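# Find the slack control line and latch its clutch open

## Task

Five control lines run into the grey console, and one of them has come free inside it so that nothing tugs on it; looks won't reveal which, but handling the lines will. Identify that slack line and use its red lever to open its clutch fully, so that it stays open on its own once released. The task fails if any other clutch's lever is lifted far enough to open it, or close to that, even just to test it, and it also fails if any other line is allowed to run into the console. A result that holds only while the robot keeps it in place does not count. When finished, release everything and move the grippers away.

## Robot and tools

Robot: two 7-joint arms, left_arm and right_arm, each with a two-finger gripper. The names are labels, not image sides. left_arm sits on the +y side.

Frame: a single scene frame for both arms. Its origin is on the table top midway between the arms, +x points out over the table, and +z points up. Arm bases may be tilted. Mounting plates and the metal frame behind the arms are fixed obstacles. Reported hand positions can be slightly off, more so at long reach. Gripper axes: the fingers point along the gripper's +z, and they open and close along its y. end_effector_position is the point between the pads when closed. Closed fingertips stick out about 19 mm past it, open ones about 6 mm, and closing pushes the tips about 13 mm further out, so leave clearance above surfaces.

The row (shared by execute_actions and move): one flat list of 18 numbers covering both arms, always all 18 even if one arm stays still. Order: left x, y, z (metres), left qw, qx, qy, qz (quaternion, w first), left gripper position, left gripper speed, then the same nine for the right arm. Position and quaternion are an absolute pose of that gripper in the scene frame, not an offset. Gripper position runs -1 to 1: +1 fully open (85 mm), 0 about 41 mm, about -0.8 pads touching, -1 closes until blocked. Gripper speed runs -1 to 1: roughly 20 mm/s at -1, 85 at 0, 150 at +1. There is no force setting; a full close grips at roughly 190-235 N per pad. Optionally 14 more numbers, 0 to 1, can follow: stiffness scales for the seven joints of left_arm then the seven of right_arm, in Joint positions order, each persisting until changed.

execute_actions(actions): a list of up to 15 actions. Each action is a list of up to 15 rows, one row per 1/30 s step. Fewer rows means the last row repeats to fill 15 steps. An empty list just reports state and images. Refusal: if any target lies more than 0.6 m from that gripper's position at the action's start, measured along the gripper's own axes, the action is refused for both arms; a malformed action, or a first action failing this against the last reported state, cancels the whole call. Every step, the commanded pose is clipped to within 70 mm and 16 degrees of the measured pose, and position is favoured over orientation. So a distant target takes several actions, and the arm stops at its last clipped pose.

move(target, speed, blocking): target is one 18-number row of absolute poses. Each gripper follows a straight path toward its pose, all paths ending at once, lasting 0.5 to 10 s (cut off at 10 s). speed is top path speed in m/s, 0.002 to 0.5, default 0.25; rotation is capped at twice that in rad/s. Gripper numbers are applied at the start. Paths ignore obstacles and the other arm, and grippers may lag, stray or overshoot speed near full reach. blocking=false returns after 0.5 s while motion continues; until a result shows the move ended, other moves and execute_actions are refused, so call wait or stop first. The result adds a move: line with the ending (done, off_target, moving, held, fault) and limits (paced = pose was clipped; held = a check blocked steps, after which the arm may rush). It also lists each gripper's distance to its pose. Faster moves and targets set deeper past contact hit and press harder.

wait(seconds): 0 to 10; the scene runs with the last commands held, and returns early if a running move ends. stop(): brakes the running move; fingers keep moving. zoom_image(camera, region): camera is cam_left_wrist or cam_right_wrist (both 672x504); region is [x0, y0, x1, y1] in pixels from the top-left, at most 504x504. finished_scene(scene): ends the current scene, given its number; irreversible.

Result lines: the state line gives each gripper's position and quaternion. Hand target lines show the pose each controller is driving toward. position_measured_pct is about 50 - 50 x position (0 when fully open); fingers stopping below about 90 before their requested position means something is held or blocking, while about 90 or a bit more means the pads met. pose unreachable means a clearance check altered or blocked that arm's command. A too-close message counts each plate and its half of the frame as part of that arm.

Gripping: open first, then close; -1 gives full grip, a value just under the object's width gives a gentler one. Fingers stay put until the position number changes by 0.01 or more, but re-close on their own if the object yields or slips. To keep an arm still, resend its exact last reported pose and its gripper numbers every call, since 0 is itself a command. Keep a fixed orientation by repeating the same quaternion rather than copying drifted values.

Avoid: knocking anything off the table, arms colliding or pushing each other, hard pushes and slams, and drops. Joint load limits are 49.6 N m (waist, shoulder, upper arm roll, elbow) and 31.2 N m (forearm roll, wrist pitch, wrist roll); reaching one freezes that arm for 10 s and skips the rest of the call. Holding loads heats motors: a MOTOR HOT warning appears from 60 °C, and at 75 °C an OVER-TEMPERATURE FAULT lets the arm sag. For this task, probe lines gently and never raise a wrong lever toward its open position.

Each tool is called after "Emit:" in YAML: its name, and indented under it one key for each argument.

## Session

Emit:
execute_actions:
  actions: []

Scene clock: 0.00 s.
left_arm: end_effector_position=(+0.6755, +0.1419, +0.1971) position_measured_pct=0.0 end_effector_quat_wxyz=(+0.210, +0.665, +0.712, -0.083) | right_arm: end_effector_position=(+0.5184, -0.3952, +0.2833) position_measured_pct=0.0 end_effector_quat_wxyz=(-0.138, -0.543, +0.821, -0.107)
Joint positions: left_arm=[-0.495  1.029  0.565  1.491 -0.347  0.434  0.099] | right_arm=[-0.163  0.816 -0.089  1.468  0.669  1.032  2.183]
Joint velocities: left_arm=[ 0.001 -0.     0.     0.001 -0.002  0.     0.   ] | right_arm=[-0.    -0.001  0.002 -0.001  0.    -0.001 -0.001]
Hand target (left_arm): +0.675, +0.142, +0.197; +0.210, +0.665, +0.712, -0.083
Hand target (right_arm): +0.518, -0.395, +0.283; -0.138, -0.543, +0.821, -0.107
Joint stiffness scale: left_arm=[1. 1. 1. 1. 1. 1. 1.] | right_arm=[1. 1. 1. 1. 1. 1. 1.]

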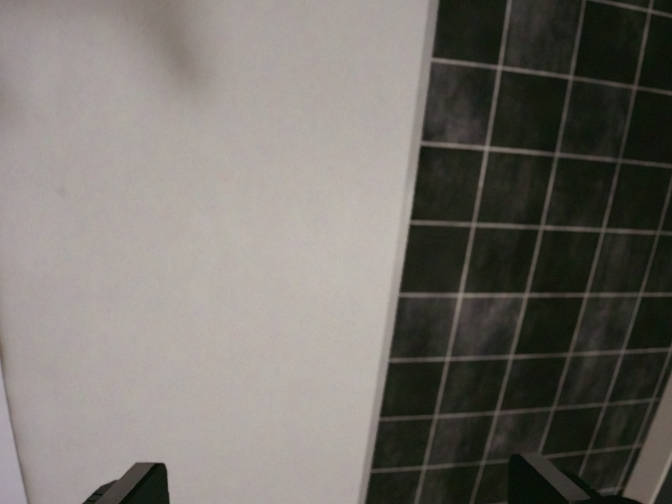

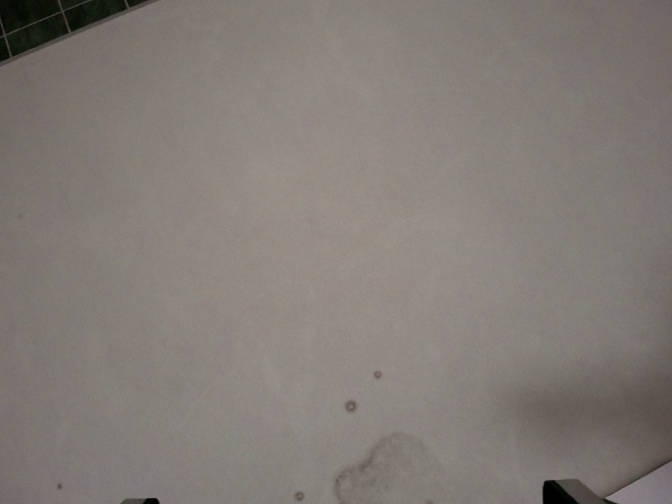

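Emit:
move:
  target: [0.43,0.07,0.42,0,0.7071,0.7071,0,0.1,0.5, 0.43,-0.19,0.42,0,-0.7071,0.7071,0,0.1,0.5]
  speed: 0.3

Scene clock: 11.77 s.
left_arm: end_effector_position=(+0.4297, +0.0726, +0.4178) position_measured_pct=45.2 end_effector_quat_wxyz=(-0.002, +0.709, +0.705, -0.002) | right_arm: end_effector_position=(+0.4321, -0.1898, +0.4197) position_measured_pct=45.2 end_effector_quat_wxyz=(-0.002, +0.706, -0.708, +0.002)
Joint positions: left_arm=[ 0.018  0.321  0.451  1.982 -0.452  0.857  0.764] | right_arm=[-0.21   0.468 -0.476  1.738  0.503  1.009  2.327]
Joint velocities: left_arm=[ 0.01  -0.005  0.001 -0.    -0.001  0.001 -0.   ] | right_arm=[ 0.005  0.    -0.004 -0.    -0.     0.002  0.001]
Hand target (left_arm): +0.430, +0.072, +0.420; -0.001, +0.707, +0.707, +0.001
Hand target (right_arm): +0.429, -0.191, +0.420; +0.000, +0.708, -0.707, +0.000
Off the commanded pose (left_arm): 0.003 m, 0 deg.
Off the commanded pose (right_arm): 0.002 m, 0 deg.
Joint stiffness scale: left_arm=[1. 1. 1. 1. 1. 1. 1.] | right_arm=[1. 1. 1. 1. 1. 1. 1.]
move: done

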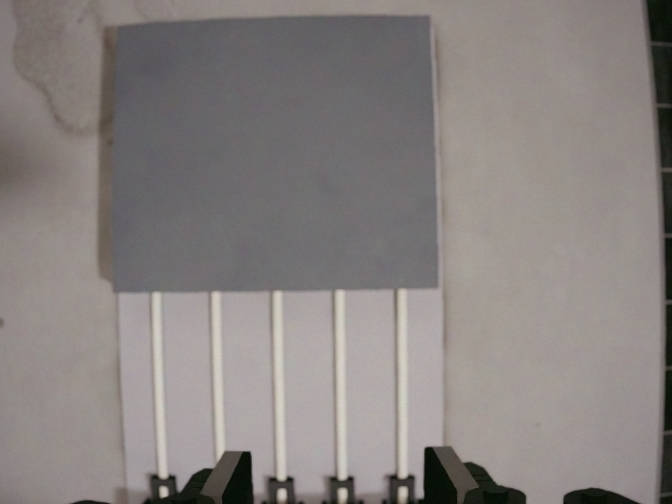

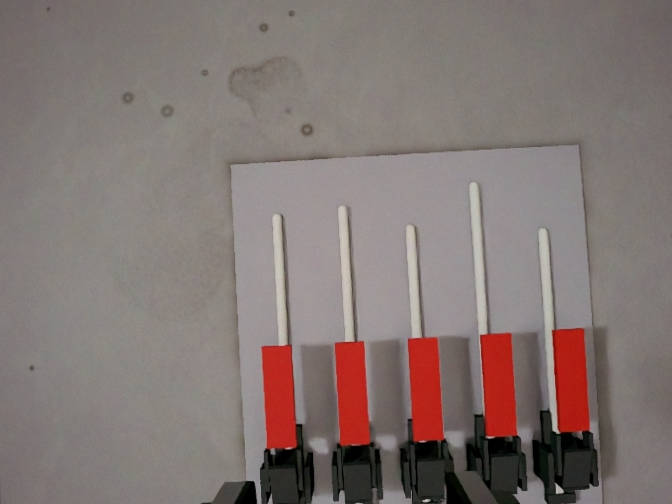

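Emit:
move:
  target: [0.323,0.02,0.05,0,0.7071,0.7071,0,0.1,0.5, 0.40,-0.30,0.20,0,0.9962,0.0872,0,-0.85,0.5]
  speed: 0.45

Scene clock: 29.03 s.
left_arm: end_effector_position=(+0.3201, +0.0227, +0.0511) position_measured_pct=45.2 end_effector_quat_wxyz=(-0.004, +0.705, +0.709, -0.002) | right_arm: end_effector_position=(+0.4019, -0.2999, +0.2013) position_measured_pct=90.5 end_effector_quat_wxyz=(+0.001, +0.997, +0.080, +0.000)
Joint positions: left_arm=[ 0.86   1.374 -0.529  2.125 -0.791 -0.444  1.517] | right_arm=[ 0.11   0.826 -0.457  2.01   1.179  0.557  3.699]
Joint velocities: left_arm=[ 0.01   0.01  -0.006  0.001 -0.002 -0.005  0.   ] | right_arm=[ 0.     0.003 -0.001  0.     0.002  0.    -0.   ]
Hand target (left_arm): +0.321, +0.021, +0.050; -0.001, +0.707, +0.708, -0.001
Hand target (right_arm): +0.401, -0.300, +0.200; +0.000, +0.996, +0.087, +0.001
Off the commanded pose (left_arm): 0.004 m, 1 deg.
Off the commanded pose (right_arm): 0.002 m, 1 deg.
Joint stiffness scale: left_arm=[1. 1. 1. 1. 1. 1. 1.] | right_arm=[1. 1. 1. 1. 1. 1. 1.]
move: off_target (left_arm)

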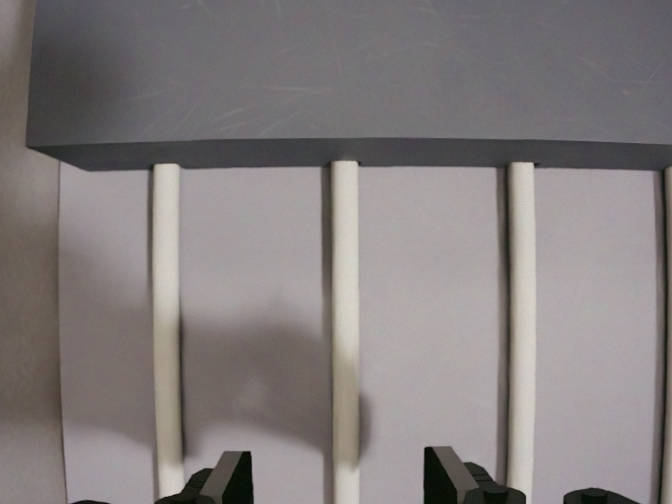

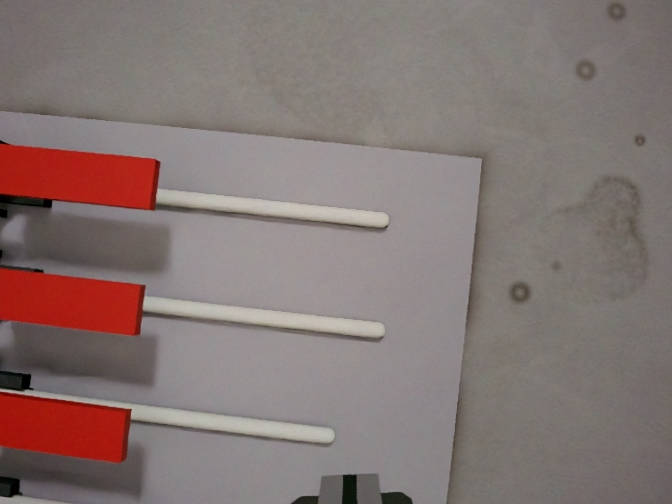

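Emit:
move:
  target: [0.323,0.02,0.0198,0,0.7071,0.7071,0,0.1,0.5, 0.39,-0.30,0.15,0,0.866,0.5,0,-0.85,0.5]
  speed: 0.4

Scene clock: 33.57 s.
left_arm: end_effector_position=(+0.3204, +0.0203, +0.0210) position_measured_pct=45.2 end_effector_quat_wxyz=(-0.003, +0.710, +0.704, -0.001) | right_arm: end_effector_position=(+0.3902, -0.3003, +0.1512) position_measured_pct=90.5 end_effector_quat_wxyz=(+0.002, +0.868, +0.497, -0.000)
Joint positions: left_arm=[ 0.861  1.456 -0.531  2.066 -0.766 -0.468  1.517] | right_arm=[ 0.13   0.953 -0.452  2.02   1.443  0.541  4.353]
Joint velocities: left_arm=[ 0.001  0.002 -0.     0.001 -0.001  0.     0.   ] | right_arm=[ 0.004  0.005  0.002  0.     0.    -0.001  0.005]
Hand target (left_arm): +0.323, +0.020, +0.020; -0.000, +0.707, +0.707, -0.000
Hand target (right_arm): +0.390, -0.300, +0.150; +0.000, +0.866, +0.500, +0.000
Off the commanded pose (left_arm): 0.003 m, 1 deg.
Off the commanded pose (right_arm): 0.001 m, 0 deg.
Joint stiffness scale: left_arm=[1. 1. 1. 1. 1. 1. 1.] | right_arm=[1. 1. 1. 1. 1. 1. 1.]
move: done

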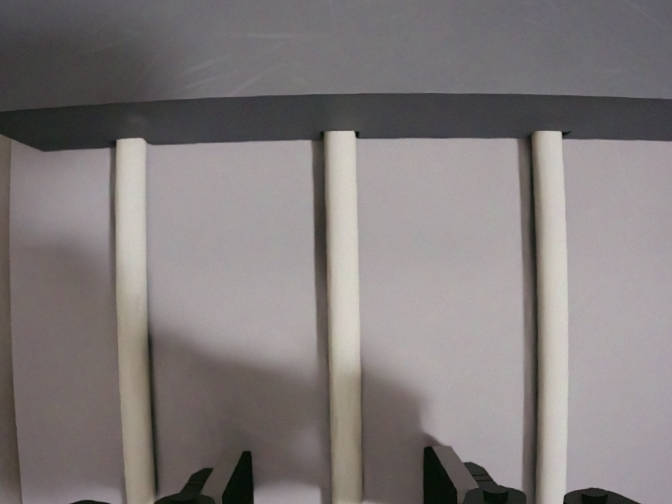

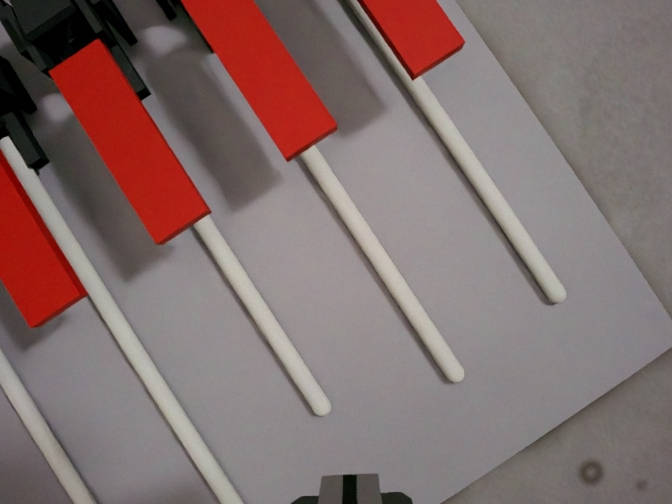

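Emit:
move:
  target: [0.355,0.02,0.0205,0,0.7071,0.7071,0,0.1,0.5, 0.385,-0.29,0.10,-0.1530,0.6903,0.6903,0.1530,-0.85,0.5]
  speed: 0.3

Emit:
move:
  target: [0.325,0.02,0.0205,0,0.7071,0.7071,0,0.1,0.5, 0.381,-0.27,0.06,-0.2988,0.6409,0.6409,0.2988,-0.85,0.5]
  speed: 0.3

Scene clock: 39.07 s.
left_arm: end_effector_position=(+0.3515, +0.0195, +0.0202) position_measured_pct=45.2 end_effector_quat_wxyz=(-0.001, +0.707, +0.707, -0.001) | right_arm: end_effector_position=(+0.3841, -0.2910, +0.0994) position_measured_pct=90.5 end_effector_quat_wxyz=(-0.152, +0.691, +0.690, +0.152)
Joint positions: left_arm=[ 0.775  1.412 -0.494  2.    -0.832 -0.38   1.517] | right_arm=[ 0.124  1.066  0.026  1.919  1.869 -0.326  4.658]
Joint velocities: left_arm=[ 0.    -0.     0.001  0.001 -0.    -0.    -0.   ] | right_arm=[-0.017 -0.001  0.015 -0.001 -0.001 -0.01  -0.002]
Hand target (left_arm): +0.355, +0.020, +0.020; +0.000, +0.707, +0.707, +0.000
Hand target (right_arm): +0.385, -0.290, +0.100; -0.153, +0.690, +0.690, +0.153
Off the commanded pose (left_arm): 0.004 m, 0 deg.
Off the commanded pose (right_arm): 0.001 m, 0 deg.
Joint stiffness scale: left_arm=[1. 1. 1. 1. 1. 1. 1.] | right_arm=[1. 1. 1. 1. 1. 1. 1.]
move: off_target (left_arm)

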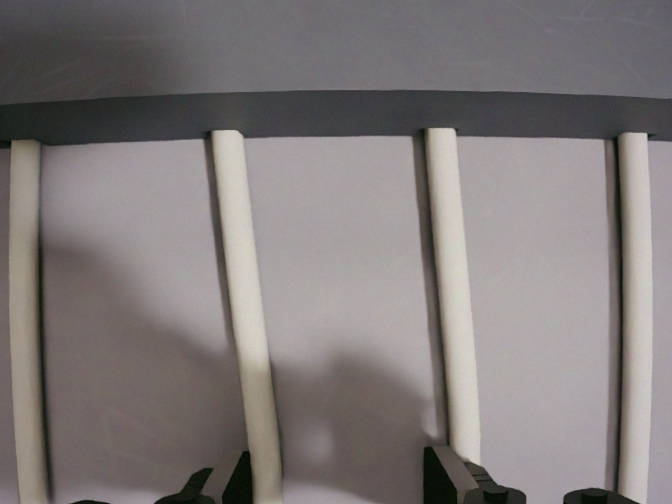

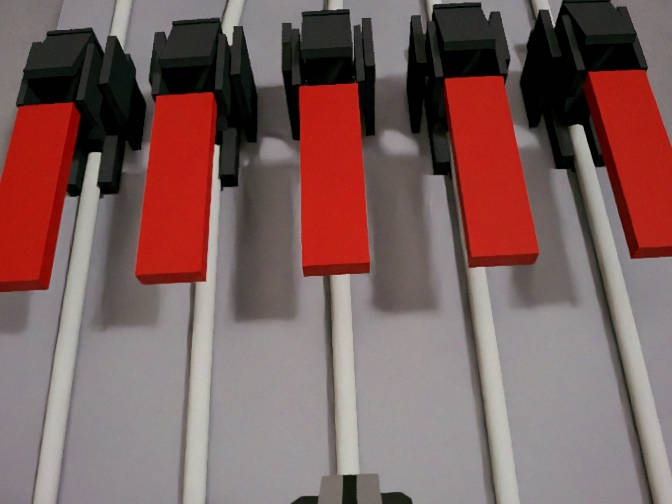

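Scene clock: 40.43 s.
left_arm: end_effector_position=(+0.3259, +0.0197, +0.0208) position_measured_pct=45.2 end_effector_quat_wxyz=(-0.001, +0.707, +0.707, -0.001) | right_arm: end_effector_position=(+0.3820, -0.2698, +0.0605) position_measured_pct=90.5 end_effector_quat_wxyz=(-0.297, +0.640, +0.643, +0.299)
Joint positions: left_arm=[ 0.849  1.451 -0.528  2.058 -0.769 -0.461  1.517] | right_arm=[ 0.326  1.338  0.042  1.611  2.036 -0.822  4.681]
Joint velocities: left_arm=[ 0.002  0.001 -0.     0.001  0.002 -0.003  0.   ] | right_arm=[-0.     0.006  0.004 -0.002  0.    -0.005  0.   ]
Hand target (left_arm): +0.325, +0.020, +0.021; -0.000, +0.707, +0.707, +0.000
Hand target (right_arm): +0.381, -0.270, +0.060; -0.299, +0.641, +0.641, +0.298
Off the commanded pose (left_arm): 0.001 m, 0 deg.
Off the commanded pose (right_arm): 0.001 m, 0 deg.
Joint stiffness scale: left_arm=[1. 1. 1. 1. 1. 1. 1.] | right_arm=[1. 1. 1. 1. 1. 1. 1.]
move: done

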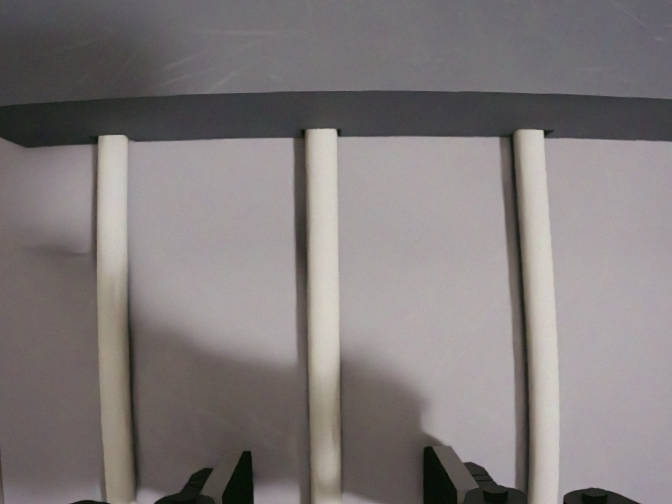

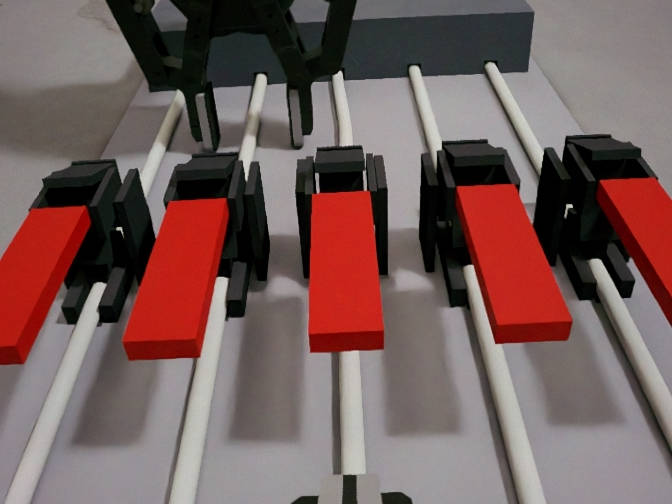

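Emit:
move:
  target: [0.369,0.02,0.0205,0,0.7071,0.7071,0,0.1,0.5, 0.381,-0.255,0.048,-0.2988,0.6409,0.6409,0.2988,-0.85,0.5]
  speed: 0.06

Emit:
move:
  target: [0.335,0.02,0.0205,0,0.7071,0.7071,0,0.1,0.5, 0.381,-0.243,0.042,-0.2988,0.6409,0.6409,0.2988,-0.85,0.5]
  speed: 0.06

Scene clock: 44.57 s.
left_arm: end_effector_position=(+0.3616, +0.0178, +0.0201) position_measured_pct=45.2 end_effector_quat_wxyz=(-0.002, +0.710, +0.704, -0.003) | right_arm: end_effector_position=(+0.3788, -0.2554, +0.0498) position_measured_pct=90.5 end_effector_quat_wxyz=(-0.301, +0.640, +0.641, +0.298)
Joint positions: left_arm=[ 0.737  1.393 -0.467  1.971 -0.874 -0.336  1.52 ] | right_arm=[ 0.322  1.368  0.015  1.605  2.031 -0.792  4.681]
Joint velocities: left_arm=[-0.019 -0.008  0.016 -0.003  0.001  0.008  0.   ] | right_arm=[ 0.001  0.002 -0.003  0.    -0.001  0.004  0.001]
Hand target (left_arm): +0.369, +0.020, +0.020; +0.000, +0.707, +0.707, +0.000
Hand target (right_arm): +0.381, -0.255, +0.048; -0.299, +0.641, +0.641, +0.299
Off the commanded pose (left_arm): 0.008 m, 1 deg.
Off the commanded pose (right_arm): 0.003 m, 0 deg.
Joint stiffness scale: left_arm=[1. 1. 1. 1. 1. 1. 1.] | right_arm=[1. 1. 1. 1. 1. 1. 1.]
move: off_target (left_arm)

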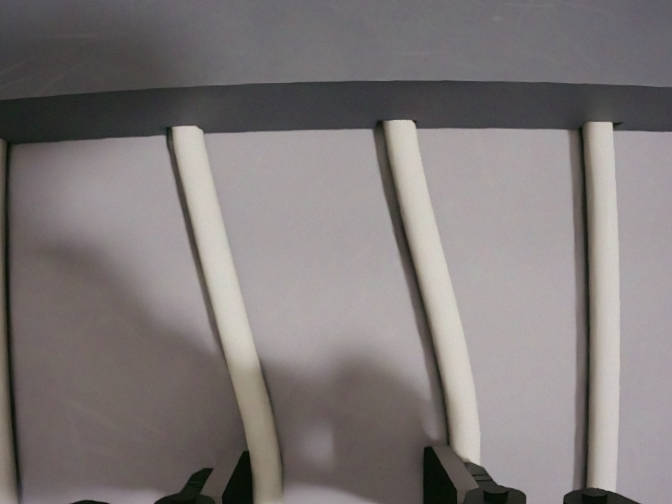

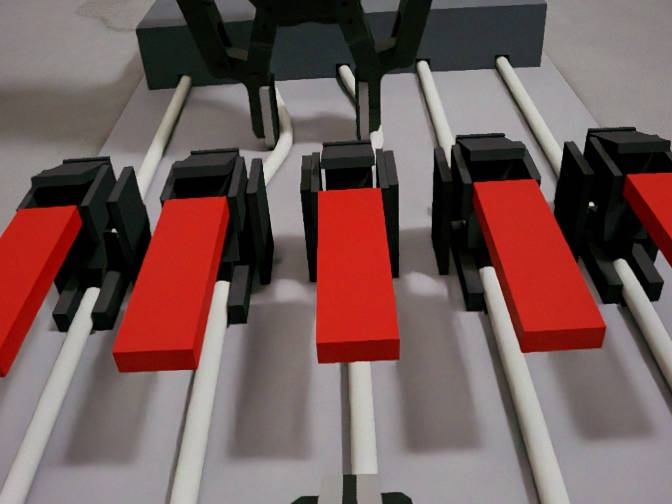

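Scene clock: 45.43 s.
left_arm: end_effector_position=(+0.3363, +0.0200, +0.0209) position_measured_pct=45.2 end_effector_quat_wxyz=(-0.000, +0.706, +0.708, -0.001) | right_arm: end_effector_position=(+0.3792, -0.2430, +0.0438) position_measured_pct=90.5 end_effector_quat_wxyz=(-0.302, +0.641, +0.640, +0.298)
Joint positions: left_arm=[ 0.82   1.435 -0.518  2.036 -0.794 -0.431  1.52 ] | right_arm=[ 0.318  1.384 -0.013  1.605  2.023 -0.759  4.681]
Joint velocities: left_arm=[ 0.013  0.007 -0.007  0.002  0.    -0.006 -0.   ] | right_arm=[-0.001  0.    -0.002 -0.    -0.001  0.003  0.   ]
Hand target (left_arm): +0.335, +0.020, +0.021; -0.000, +0.707, +0.707, +0.000
Hand target (right_arm): +0.381, -0.243, +0.042; -0.299, +0.641, +0.641, +0.299
Off the commanded pose (left_arm): 0.001 m, 0 deg.
Off the commanded pose (right_arm): 0.003 m, 0 deg.
Joint stiffness scale: left_arm=[1. 1. 1. 1. 1. 1. 1.] | right_arm=[1. 1. 1. 1. 1. 1. 1.]
move: done

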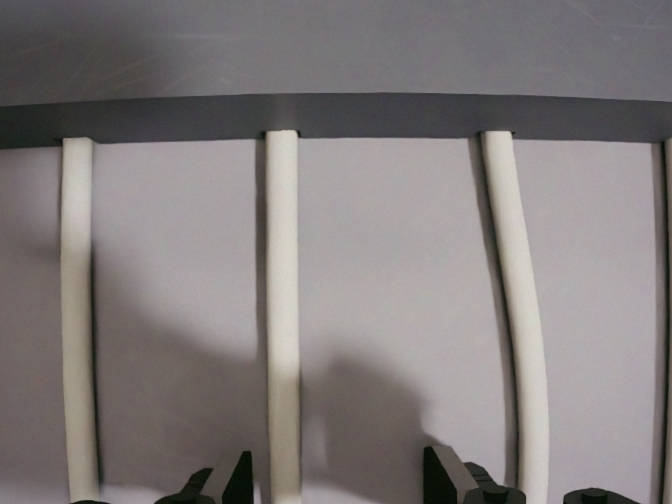

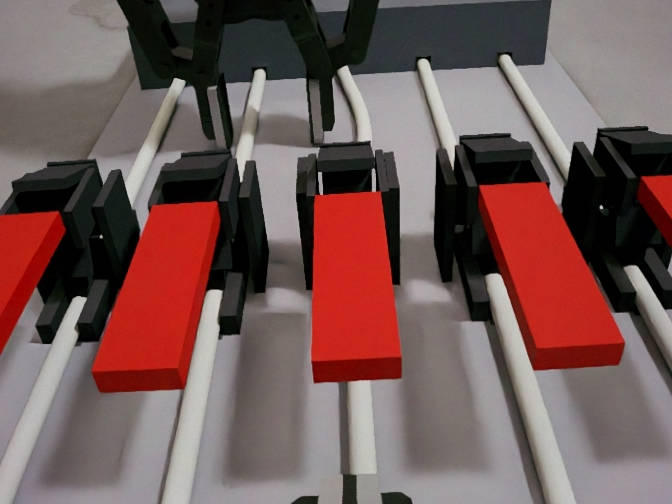

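Emit:
execute_actions:
  actions: []

Scene clock: 46.67 s.
left_arm: end_effector_position=(+0.3360, +0.0198, +0.0208) position_measured_pct=45.2 end_effector_quat_wxyz=(-0.001, +0.707, +0.707, -0.001) | right_arm: end_effector_position=(+0.3792, -0.2429, +0.0438) position_measured_pct=90.5 end_effector_quat_wxyz=(-0.302, +0.641, +0.640, +0.298)
Joint positions: left_arm=[ 0.822  1.435 -0.518  2.036 -0.794 -0.431  1.52 ] | right_arm=[ 0.318  1.384 -0.013  1.605  2.023 -0.759  4.681]
Joint velocities: left_arm=[ 0.     0.    -0.    -0.001  0.001  0.    -0.   ] | right_arm=[-0.002 -0.     0.001  0.     0.001 -0.001  0.001]
Hand target (left_arm): +0.335, +0.020, +0.021; -0.000, +0.707, +0.707, +0.000
Hand target (right_arm): +0.381, -0.243, +0.042; -0.299, +0.641, +0.641, +0.299
Off the commanded pose (left_arm): 0.001 m, 0 deg.
Off the commanded pose (right_arm): 0.003 m, 0 deg.
Joint stiffness scale: left_arm=[1. 1. 1. 1. 1. 1. 1.] | right_arm=[1. 1. 1. 1. 1. 1. 1.]

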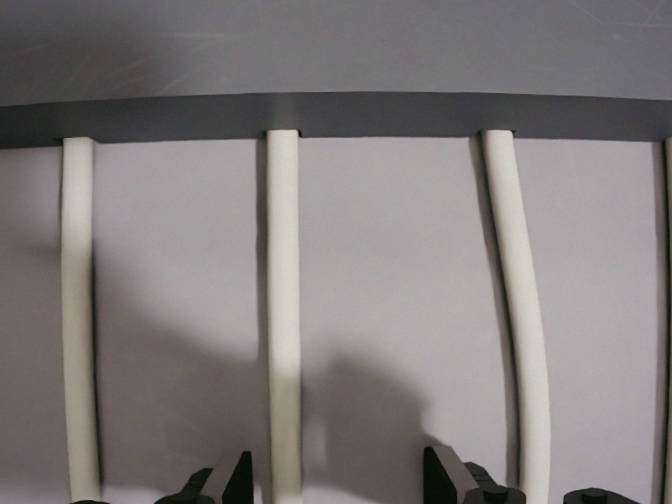

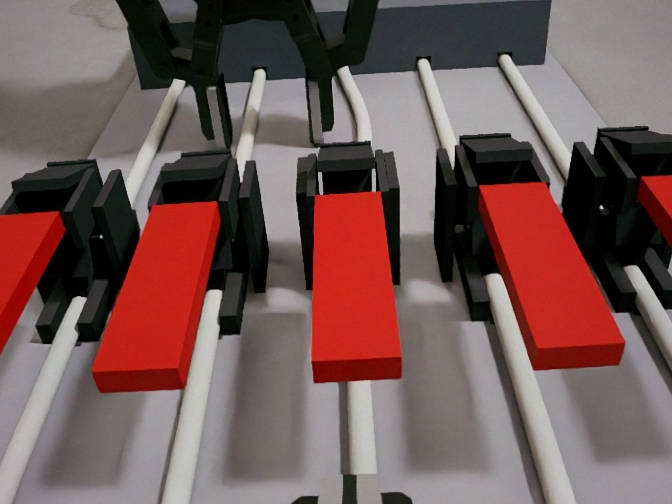

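Emit:
move:
  target: [0.279,0.02,0.0205,0,0.7071,0.7071,0,0.1,0.5, 0.381,-0.243,0.042,-0.2988,0.6409,0.6409,0.2988,-0.85,0.5]
  speed: 0.07

Emit:
move:
  target: [0.315,0.02,0.0215,0,0.7071,0.7071,0,0.1,0.5, 0.381,-0.243,0.042,-0.2988,0.6409,0.6409,0.2988,-0.85,0.5]
  speed: 0.07

Scene clock: 52.73 s.
left_arm: end_effector_position=(+0.2859, +0.0183, +0.0214) position_measured_pct=45.2 end_effector_quat_wxyz=(+0.004, +0.703, +0.711, +0.001) | right_arm: end_effector_position=(+0.3792, -0.2428, +0.0438) position_measured_pct=90.5 end_effector_quat_wxyz=(-0.302, +0.641, +0.640, +0.298)
Joint positions: left_arm=[ 0.962  1.515 -0.549  2.145 -0.648 -0.579  1.518] | right_arm=[ 0.318  1.384 -0.014  1.605  2.023 -0.759  4.681]
Joint velocities: left_arm=[ 0.026  0.011 -0.012  0.001 -0.    -0.01  -0.   ] | right_arm=[ 0.001 -0.001 -0.     0.     0.    -0.001 -0.001]
Hand target (left_arm): +0.279, +0.021, +0.021; -0.000, +0.707, +0.707, +0.000
Hand target (right_arm): +0.381, -0.243, +0.042; -0.299, +0.641, +0.641, +0.299
Off the commanded pose (left_arm): 0.007 m, 1 deg.
Off the commanded pose (right_arm): 0.003 m, 0 deg.
Joint stiffness scale: left_arm=[1. 1. 1. 1. 1. 1. 1.] | right_arm=[1. 1. 1. 1. 1. 1. 1.]
move: off_target (left_arm)

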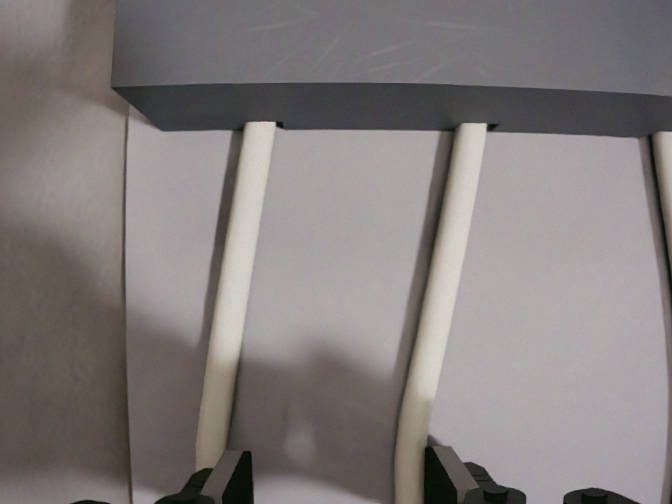

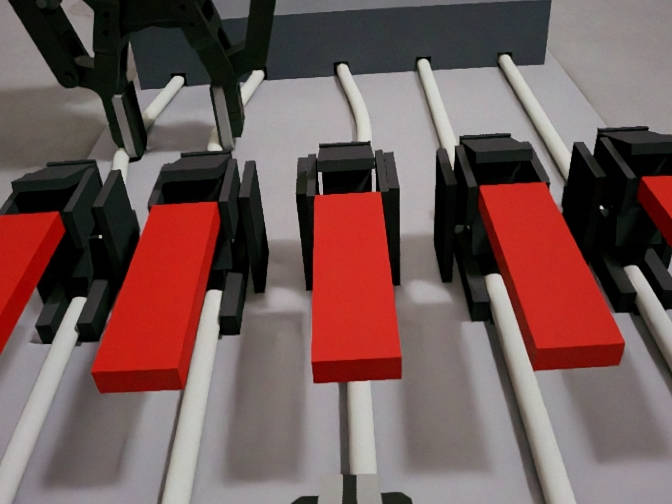

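Scene clock: 53.57 s.
left_arm: end_effector_position=(+0.3141, +0.0202, +0.0212) position_measured_pct=45.2 end_effector_quat_wxyz=(+0.001, +0.708, +0.706, +0.001) | right_arm: end_effector_position=(+0.3792, -0.2428, +0.0438) position_measured_pct=90.5 end_effector_quat_wxyz=(-0.302, +0.641, +0.640, +0.298)
Joint positions: left_arm=[ 0.89   1.473 -0.544  2.086 -0.733 -0.501  1.518] | right_arm=[ 0.318  1.384 -0.014  1.605  2.023 -0.759  4.681]
Joint velocities: left_arm=[-0.015 -0.009  0.009 -0.002 -0.     0.007  0.   ] | right_arm=[ 0.    -0.001 -0.001 -0.001  0.001 -0.001  0.002]
Hand target (left_arm): +0.315, +0.020, +0.021; +0.000, +0.707, +0.707, -0.000
Hand target (right_arm): +0.381, -0.243, +0.042; -0.299, +0.641, +0.641, +0.299
Off the commanded pose (left_arm): 0.001 m, 0 deg.
Off the commanded pose (right_arm): 0.003 m, 0 deg.
Joint stiffness scale: left_arm=[1. 1. 1. 1. 1. 1. 1.] | right_arm=[1. 1. 1. 1. 1. 1. 1.]
move: done

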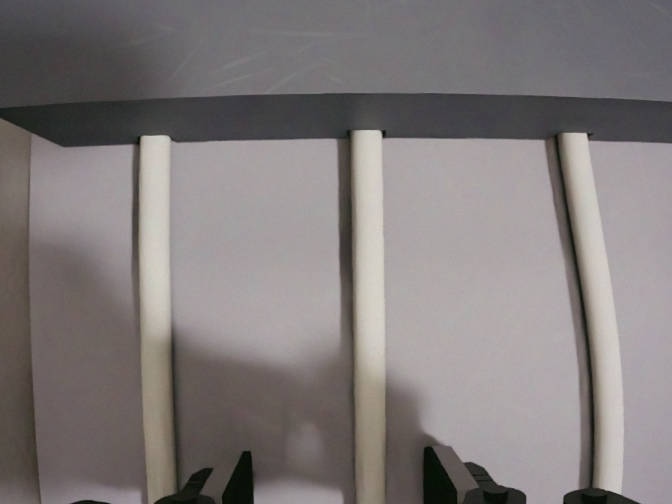

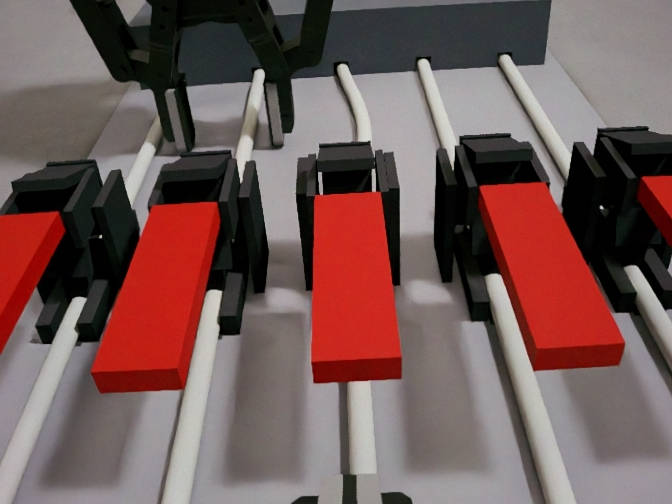

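Emit:
execute_actions:
  actions:
    - [[0.3152,0.02,0.0218,0,0.7071,0.7071,0,0.1,0.5,0.381,-0.243,0.042,-0.2988,0.6409,0.6409,0.2988,-0.85,0.5],[0.3156,0.02,0.0229,0,0.7071,0.7071,0,0.1,0.5,0.381,-0.243,0.042,-0.2988,0.6409,0.6409,0.2988,-0.85,0.5],[0.3164,0.02,0.0245,0,0.7071,0.7071,0,0.1,0.5,0.381,-0.243,0.042,-0.2988,0.6409,0.6409,0.2988,-0.85,0.5],[0.3174,0.02,0.0266,0,0.7071,0.7071,0,0.1,0.5,0.381,-0.243,0.042,-0.2988,0.6409,0.6409,0.2988,-0.85,0.5],[0.3188,0.02,0.0291,0,0.7071,0.7071,0,0.1,0.5,0.381,-0.243,0.042,-0.2988,0.6409,0.6409,0.2988,-0.85,0.5],[0.3204,0.02,0.0318,0,0.7071,0.7071,0,0.1,0.5,0.381,-0.243,0.042,-0.2988,0.6409,0.6409,0.2988,-0.85,0.5],[0.3223,0.02,0.0344,0,0.7071,0.7071,0,0.1,0.5,0.381,-0.243,0.042,-0.2988,0.6409,0.6409,0.2988,-0.85,0.5],[0.3245,0.02,0.0369,0,0.7071,0.7071,0,0.1,0.5,0.381,-0.243,0.042,-0.2988,0.6409,0.6409,0.2988,-0.85,0.5],[0.3269,0.02,0.039,0,0.7071,0.7071,0,0.1,0.5,0.381,-0.243,0.042,-0.2988,0.6409,0.6409,0.2988,-0.85,0.5],[0.3296,0.02,0.0406,0,0.7071,0.7071,0,0.1,0.5,0.381,-0.243,0.042,-0.2988,0.6409,0.6409,0.2988,-0.85,0.5],[0.3325,0.02,0.0417,0,0.7071,0.7071,0,0.1,0.5,0.381,-0.243,0.042,-0.2988,0.6409,0.6409,0.2988,-0.85,0.5],[0.3357,0.02,0.042,0,0.7071,0.7071,0,0.1,0.5,0.381,-0.243,0.042,-0.2988,0.6409,0.6409,0.2988,-0.85,0.5],[0.339,0.02,0.042,0,0.7071,0.7071,0,0.1,0.5,0.381,-0.243,0.042,-0.2988,0.6409,0.6409,0.2988,-0.85,0.5],[0.3426,0.02,0.042,0,0.7071,0.7071,0,0.1,0.5,0.381,-0.243,0.042,-0.2988,0.6409,0.6409,0.2988,-0.85,0.5],[0.3463,0.02,0.042,0,0.7071,0.7071,0,0.1,0.5,0.381,-0.243,0.042,-0.2988,0.6409,0.6409,0.2988,-0.85,0.5]]
    - [[0.3501,0.02,0.042,0,0.7071,0.7071,0,0.1,0.5,0.381,-0.243,0.042,-0.2988,0.6409,0.6409,0.2988,-0.85,0.5],[0.3541,0.02,0.042,0,0.7071,0.7071,0,0.1,0.5,0.381,-0.243,0.042,-0.2988,0.6409,0.6409,0.2988,-0.85,0.5],[0.3582,0.02,0.042,0,0.7071,0.7071,0,0.1,0.5,0.381,-0.243,0.042,-0.2988,0.6409,0.6409,0.2988,-0.85,0.5],[0.3624,0.02,0.042,0,0.7071,0.7071,0,0.1,0.5,0.381,-0.243,0.042,-0.2988,0.6409,0.6409,0.2988,-0.85,0.5],[0.3667,0.02,0.042,0,0.7071,0.7071,0,0.1,0.5,0.381,-0.243,0.042,-0.2988,0.6409,0.6409,0.2988,-0.85,0.5],[0.371,0.02,0.042,0,0.7071,0.7071,0,0.1,0.5,0.381,-0.243,0.042,-0.2988,0.6409,0.6409,0.2988,-0.85,0.5],[0.3753,0.02,0.042,0,0.7071,0.7071,0,0.1,0.5,0.381,-0.243,0.042,-0.2988,0.6409,0.6409,0.2988,-0.85,0.5],[0.3797,0.02,0.042,0,0.7071,0.7071,0,0.1,0.5,0.381,-0.243,0.042,-0.2988,0.6409,0.6409,0.2988,-0.85,0.5],[0.384,0.02,0.042,0,0.7071,0.7071,0,0.1,0.5,0.381,-0.243,0.042,-0.2988,0.6409,0.6409,0.2988,-0.85,0.5],[0.3884,0.02,0.042,0,0.7071,0.7071,0,0.1,0.5,0.381,-0.243,0.042,-0.2988,0.6409,0.6409,0.2988,-0.85,0.5],[0.3926,0.02,0.042,0,0.7071,0.7071,0,0.1,0.5,0.381,-0.243,0.042,-0.2988,0.6409,0.6409,0.2988,-0.85,0.5],[0.3968,0.02,0.042,0,0.7071,0.7071,0,0.1,0.5,0.381,-0.243,0.042,-0.2988,0.6409,0.6409,0.2988,-0.85,0.5],[0.4009,0.02,0.042,0,0.7071,0.7071,0,0.1,0.5,0.381,-0.243,0.042,-0.2988,0.6409,0.6409,0.2988,-0.85,0.5],[0.4049,0.02,0.042,0,0.7071,0.7071,0,0.1,0.5,0.381,-0.243,0.042,-0.2988,0.6409,0.6409,0.2988,-0.85,0.5],[0.4088,0.02,0.042,0,0.7071,0.7071,0,0.1,0.5,0.381,-0.243,0.042,-0.2988,0.6409,0.6409,0.2988,-0.85,0.5]]
    - [[0.4125,0.02,0.042,0,0.7071,0.7071,0,0.1,0.5,0.381,-0.243,0.042,-0.2988,0.6409,0.6409,0.2988,-0.85,0.5],[0.416,0.02,0.042,0,0.7071,0.7071,0,0.1,0.5,0.381,-0.243,0.042,-0.2988,0.6409,0.6409,0.2988,-0.85,0.5],[0.4193,0.02,0.042,0,0.7071,0.7071,0,0.1,0.5,0.381,-0.243,0.042,-0.2988,0.6409,0.6409,0.2988,-0.85,0.5],[0.4225,0.02,0.042,0,0.7071,0.7071,0,0.1,0.5,0.381,-0.243,0.042,-0.2988,0.6409,0.6409,0.2988,-0.85,0.5],[0.4254,0.02,0.042,0,0.7071,0.7071,0,0.1,0.5,0.381,-0.243,0.042,-0.2988,0.6409,0.6409,0.2988,-0.85,0.5],[0.4281,0.02,0.042,0,0.7071,0.7071,0,0.1,0.5,0.381,-0.243,0.042,-0.2988,0.6409,0.6409,0.2988,-0.85,0.5],[0.4305,0.02,0.042,0,0.7071,0.7071,0,0.1,0.5,0.381,-0.243,0.042,-0.2988,0.6409,0.6409,0.2988,-0.85,0.5],[0.4327,0.02,0.042,0,0.7071,0.7071,0,0.1,0.5,0.381,-0.243,0.042,-0.2988,0.6409,0.6409,0.2988,-0.85,0.5],[0.4346,0.02,0.0418,0,0.7071,0.7071,0,0.1,0.5,0.381,-0.243,0.042,-0.2988,0.6409,0.6409,0.2988,-0.85,0.5],[0.4362,0.02,0.0413,0,0.7071,0.7071,0,0.1,0.5,0.381,-0.243,0.042,-0.2988,0.6409,0.6409,0.2988,-0.85,0.5],[0.4376,0.02,0.0405,0,0.7071,0.7071,0,0.1,0.5,0.381,-0.243,0.042,-0.2988,0.6409,0.6409,0.2988,-0.85,0.5],[0.4386,0.02,0.0394,0,0.7071,0.7071,0,0.1,0.5,0.381,-0.243,0.042,-0.2988,0.6409,0.6409,0.2988,-0.85,0.5],[0.4394,0.02,0.0381,0,0.7071,0.7071,0,0.1,0.5,0.381,-0.243,0.042,-0.2988,0.6409,0.6409,0.2988,-0.85,0.5],[0.4398,0.02,0.0365,0,0.7071,0.7071,0,0.1,0.5,0.381,-0.243,0.042,-0.2988,0.6409,0.6409,0.2988,-0.85,0.5],[0.44,0.02,0.0348,0,0.7071,0.7071,0,0.1,0.5,0.381,-0.243,0.042,-0.2988,0.6409,0.6409,0.2988,-0.85,0.5]]
    - [[0.44,0.02,0.0329,0,0.7071,0.7071,0,0.1,0.5,0.381,-0.243,0.042,-0.2988,0.6409,0.6409,0.2988,-0.85,0.5],[0.44,0.02,0.031,0,0.7071,0.7071,0,0.1,0.5,0.381,-0.243,0.042,-0.2988,0.6409,0.6409,0.2988,-0.85,0.5],[0.44,0.02,0.0291,0,0.7071,0.7071,0,0.1,0.5,0.381,-0.243,0.042,-0.2988,0.6409,0.6409,0.2988,-0.85,0.5],[0.44,0.02,0.0272,0,0.7071,0.7071,0,0.1,0.5,0.381,-0.243,0.042,-0.2988,0.6409,0.6409,0.2988,-0.85,0.5],[0.44,0.02,0.0255,0,0.7071,0.7071,0,0.1,0.5,0.381,-0.243,0.042,-0.2988,0.6409,0.6409,0.2988,-0.85,0.5],[0.44,0.02,0.0239,0,0.7071,0.7071,0,0.1,0.5,0.381,-0.243,0.042,-0.2988,0.6409,0.6409,0.2988,-0.85,0.5],[0.44,0.02,0.0226,0,0.7071,0.7071,0,0.1,0.5,0.381,-0.243,0.042,-0.2988,0.6409,0.6409,0.2988,-0.85,0.5],[0.44,0.02,0.0215,0,0.7071,0.7071,0,0.1,0.5,0.381,-0.243,0.042,-0.2988,0.6409,0.6409,0.2988,-0.85,0.5],[0.44,0.02,0.0207,0,0.7071,0.7071,0,0.1,0.5,0.381,-0.243,0.042,-0.2988,0.6409,0.6409,0.2988,-0.85,0.5],[0.44,0.02,0.0202,0,0.7071,0.7071,0,0.1,0.5,0.381,-0.243,0.042,-0.2988,0.6409,0.6409,0.2988,-0.85,0.5],[0.44,0.02,0.02,0,0.7071,0.7071,0,0.1,0.5,0.381,-0.243,0.042,-0.2988,0.6409,0.6409,0.2988,-0.85,0.5]]

Scene clock: 84.07 s.
left_arm: end_effector_position=(+0.4396, +0.0176, +0.0227) position_measured_pct=45.2 end_effector_quat_wxyz=(+0.001, +0.704, +0.710, +0.000) | right_arm: end_effector_position=(+0.3792, -0.2428, +0.0438) position_measured_pct=90.5 end_effector_quat_wxyz=(-0.302, +0.641, +0.640, +0.298)
Joint positions: left_arm=[ 0.459  1.292 -0.22   1.786 -1.14  -0.014  1.582] | right_arm=[ 0.318  1.384 -0.014  1.605  2.023 -0.759  4.681]
Joint velocities: left_arm=[-0.003  0.021 -0.    -0.007 -0.001  0.001 -0.   ] | right_arm=[-0.     0.001  0.001 -0.001 -0.001 -0.    -0.001]
Hand target (left_arm): +0.440, +0.020, +0.020; +0.000, +0.707, +0.707, -0.000
Hand target (right_arm): +0.381, -0.243, +0.042; -0.299, +0.641, +0.641, +0.299
Off the commanded pose (left_arm): 0.004 m, 0 deg.
Off the commanded pose (right_arm): 0.003 m, 0 deg.
Joint stiffness scale: left_arm=[1. 1. 1. 1. 1. 1. 1.] | right_arm=[1. 1. 1. 1. 1. 1. 1.]

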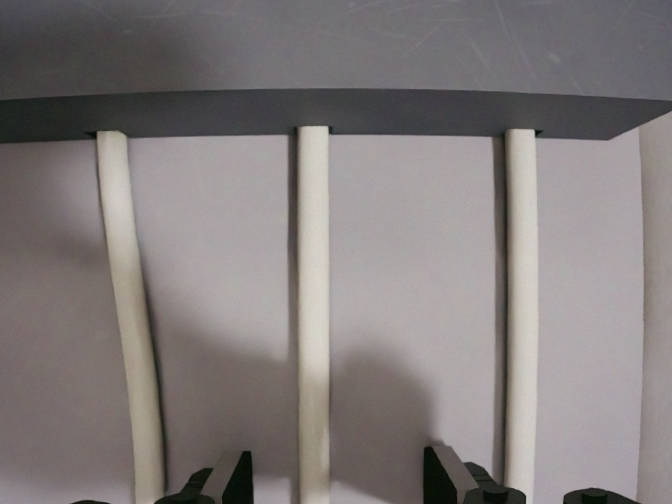

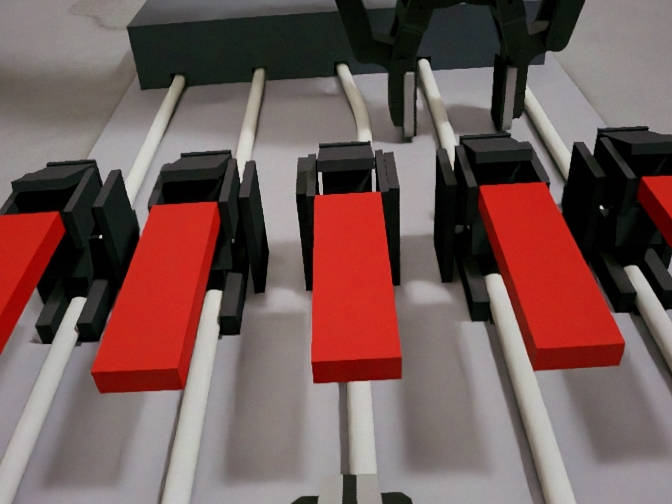

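Emit:
move:
  target: [0.476,0.02,0.0205,0,0.7071,0.7071,0,0.1,0.5, 0.381,-0.243,0.042,-0.2988,0.6409,0.6409,0.2988,-0.85,0.5]
  speed: 0.06

Emit:
move:
  target: [0.444,0.02,0.0215,0,0.7071,0.7071,0,0.1,0.5, 0.381,-0.243,0.042,-0.2988,0.6409,0.6409,0.2988,-0.85,0.5]
  speed: 0.07

Scene clock: 87.03 s.
left_arm: end_effector_position=(+0.4665, +0.0115, +0.0203) position_measured_pct=45.2 end_effector_quat_wxyz=(-0.000, +0.708, +0.706, -0.007) | right_arm: end_effector_position=(+0.3792, -0.2428, +0.0438) position_measured_pct=90.5 end_effector_quat_wxyz=(-0.302, +0.641, +0.640, +0.298)
Joint positions: left_arm=[ 0.294  1.285 -0.012  1.695 -1.164  0.179  1.467] | right_arm=[ 0.318  1.384 -0.014  1.605  2.023 -0.759  4.681]
Joint velocities: left_arm=[-0.034 -0.     0.033 -0.004 -0.001  0.014 -0.009] | right_arm=[-0.001  0.    -0.001  0.    -0.001  0.     0.001]
Hand target (left_arm): +0.476, +0.020, +0.021; +0.001, +0.707, +0.707, +0.000
Hand target (right_arm): +0.381, -0.243, +0.042; -0.299, +0.641, +0.641, +0.299
Off the commanded pose (left_arm): 0.013 m, 1 deg.
Off the commanded pose (right_arm): 0.003 m, 0 deg.
Joint stiffness scale: left_arm=[1. 1. 1. 1. 1. 1. 1.] | right_arm=[1. 1. 1. 1. 1. 1. 1.]
move: off_target (left_arm)

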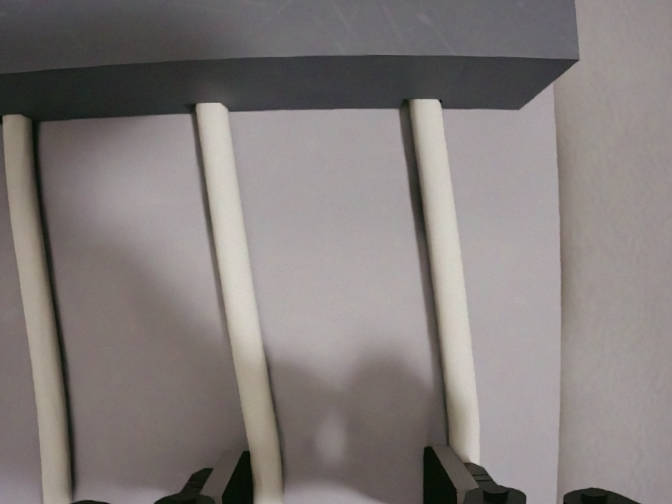

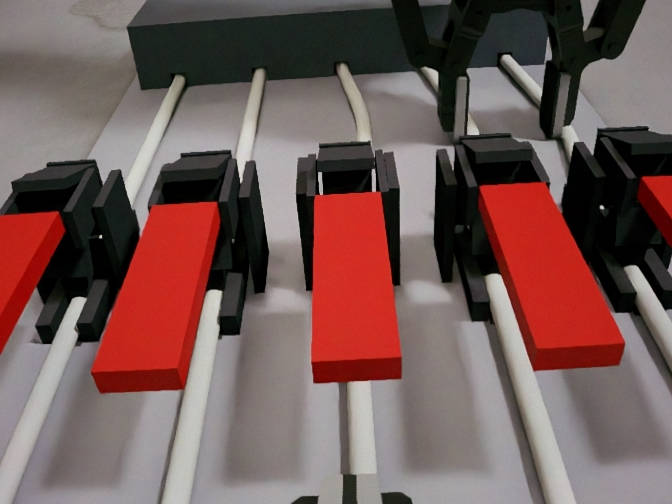

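Scene clock: 88.03 s.
left_arm: end_effector_position=(+0.4473, +0.0213, +0.0225) position_measured_pct=45.2 end_effector_quat_wxyz=(+0.001, +0.712, +0.702, +0.002) | right_arm: end_effector_position=(+0.3792, -0.2428, +0.0438) position_measured_pct=90.5 end_effector_quat_wxyz=(-0.302, +0.641, +0.640, +0.298)
Joint positions: left_arm=[ 0.425  1.287 -0.19   1.771 -1.159  0.018  1.55 ] | right_arm=[ 0.318  1.384 -0.014  1.605  2.023 -0.759  4.681]
Joint velocities: left_arm=[ 0.009  0.001 -0.003  0.001  0.006 -0.005 -0.   ] | right_arm=[-0.001 -0.     0.     0.001 -0.001  0.     0.   ]
Hand target (left_arm): +0.444, +0.020, +0.021; -0.001, +0.707, +0.707, -0.000
Hand target (right_arm): +0.381, -0.243, +0.042; -0.299, +0.641, +0.641, +0.299
Off the commanded pose (left_arm): 0.004 m, 1 deg.
Off the commanded pose (right_arm): 0.003 m, 0 deg.
Joint stiffness scale: left_arm=[1. 1. 1. 1. 1. 1. 1.] | right_arm=[1. 1. 1. 1. 1. 1. 1.]
move: off_target (left_arm)

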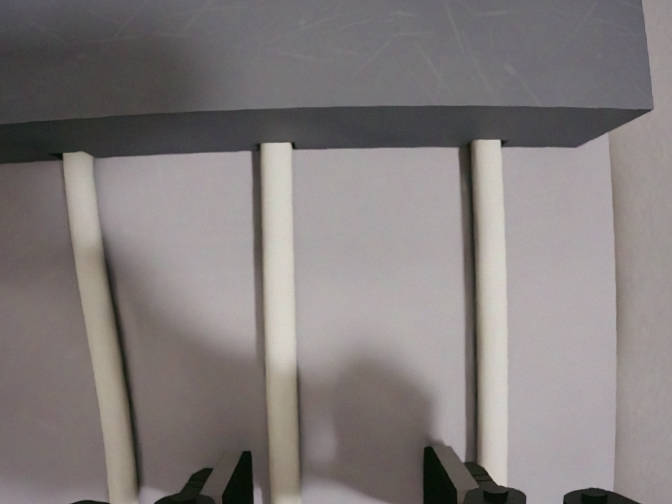

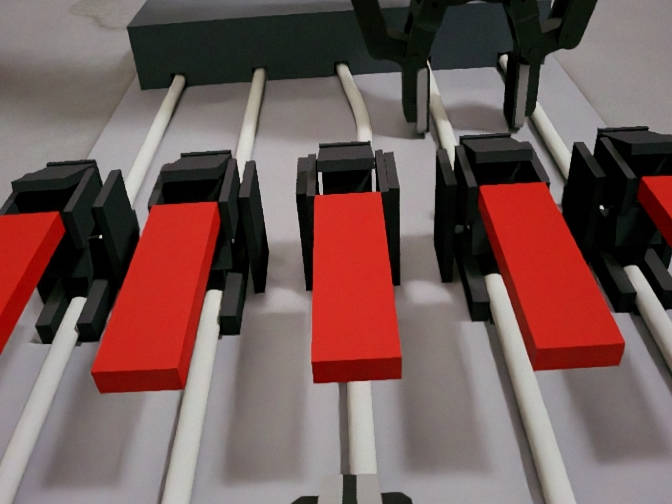

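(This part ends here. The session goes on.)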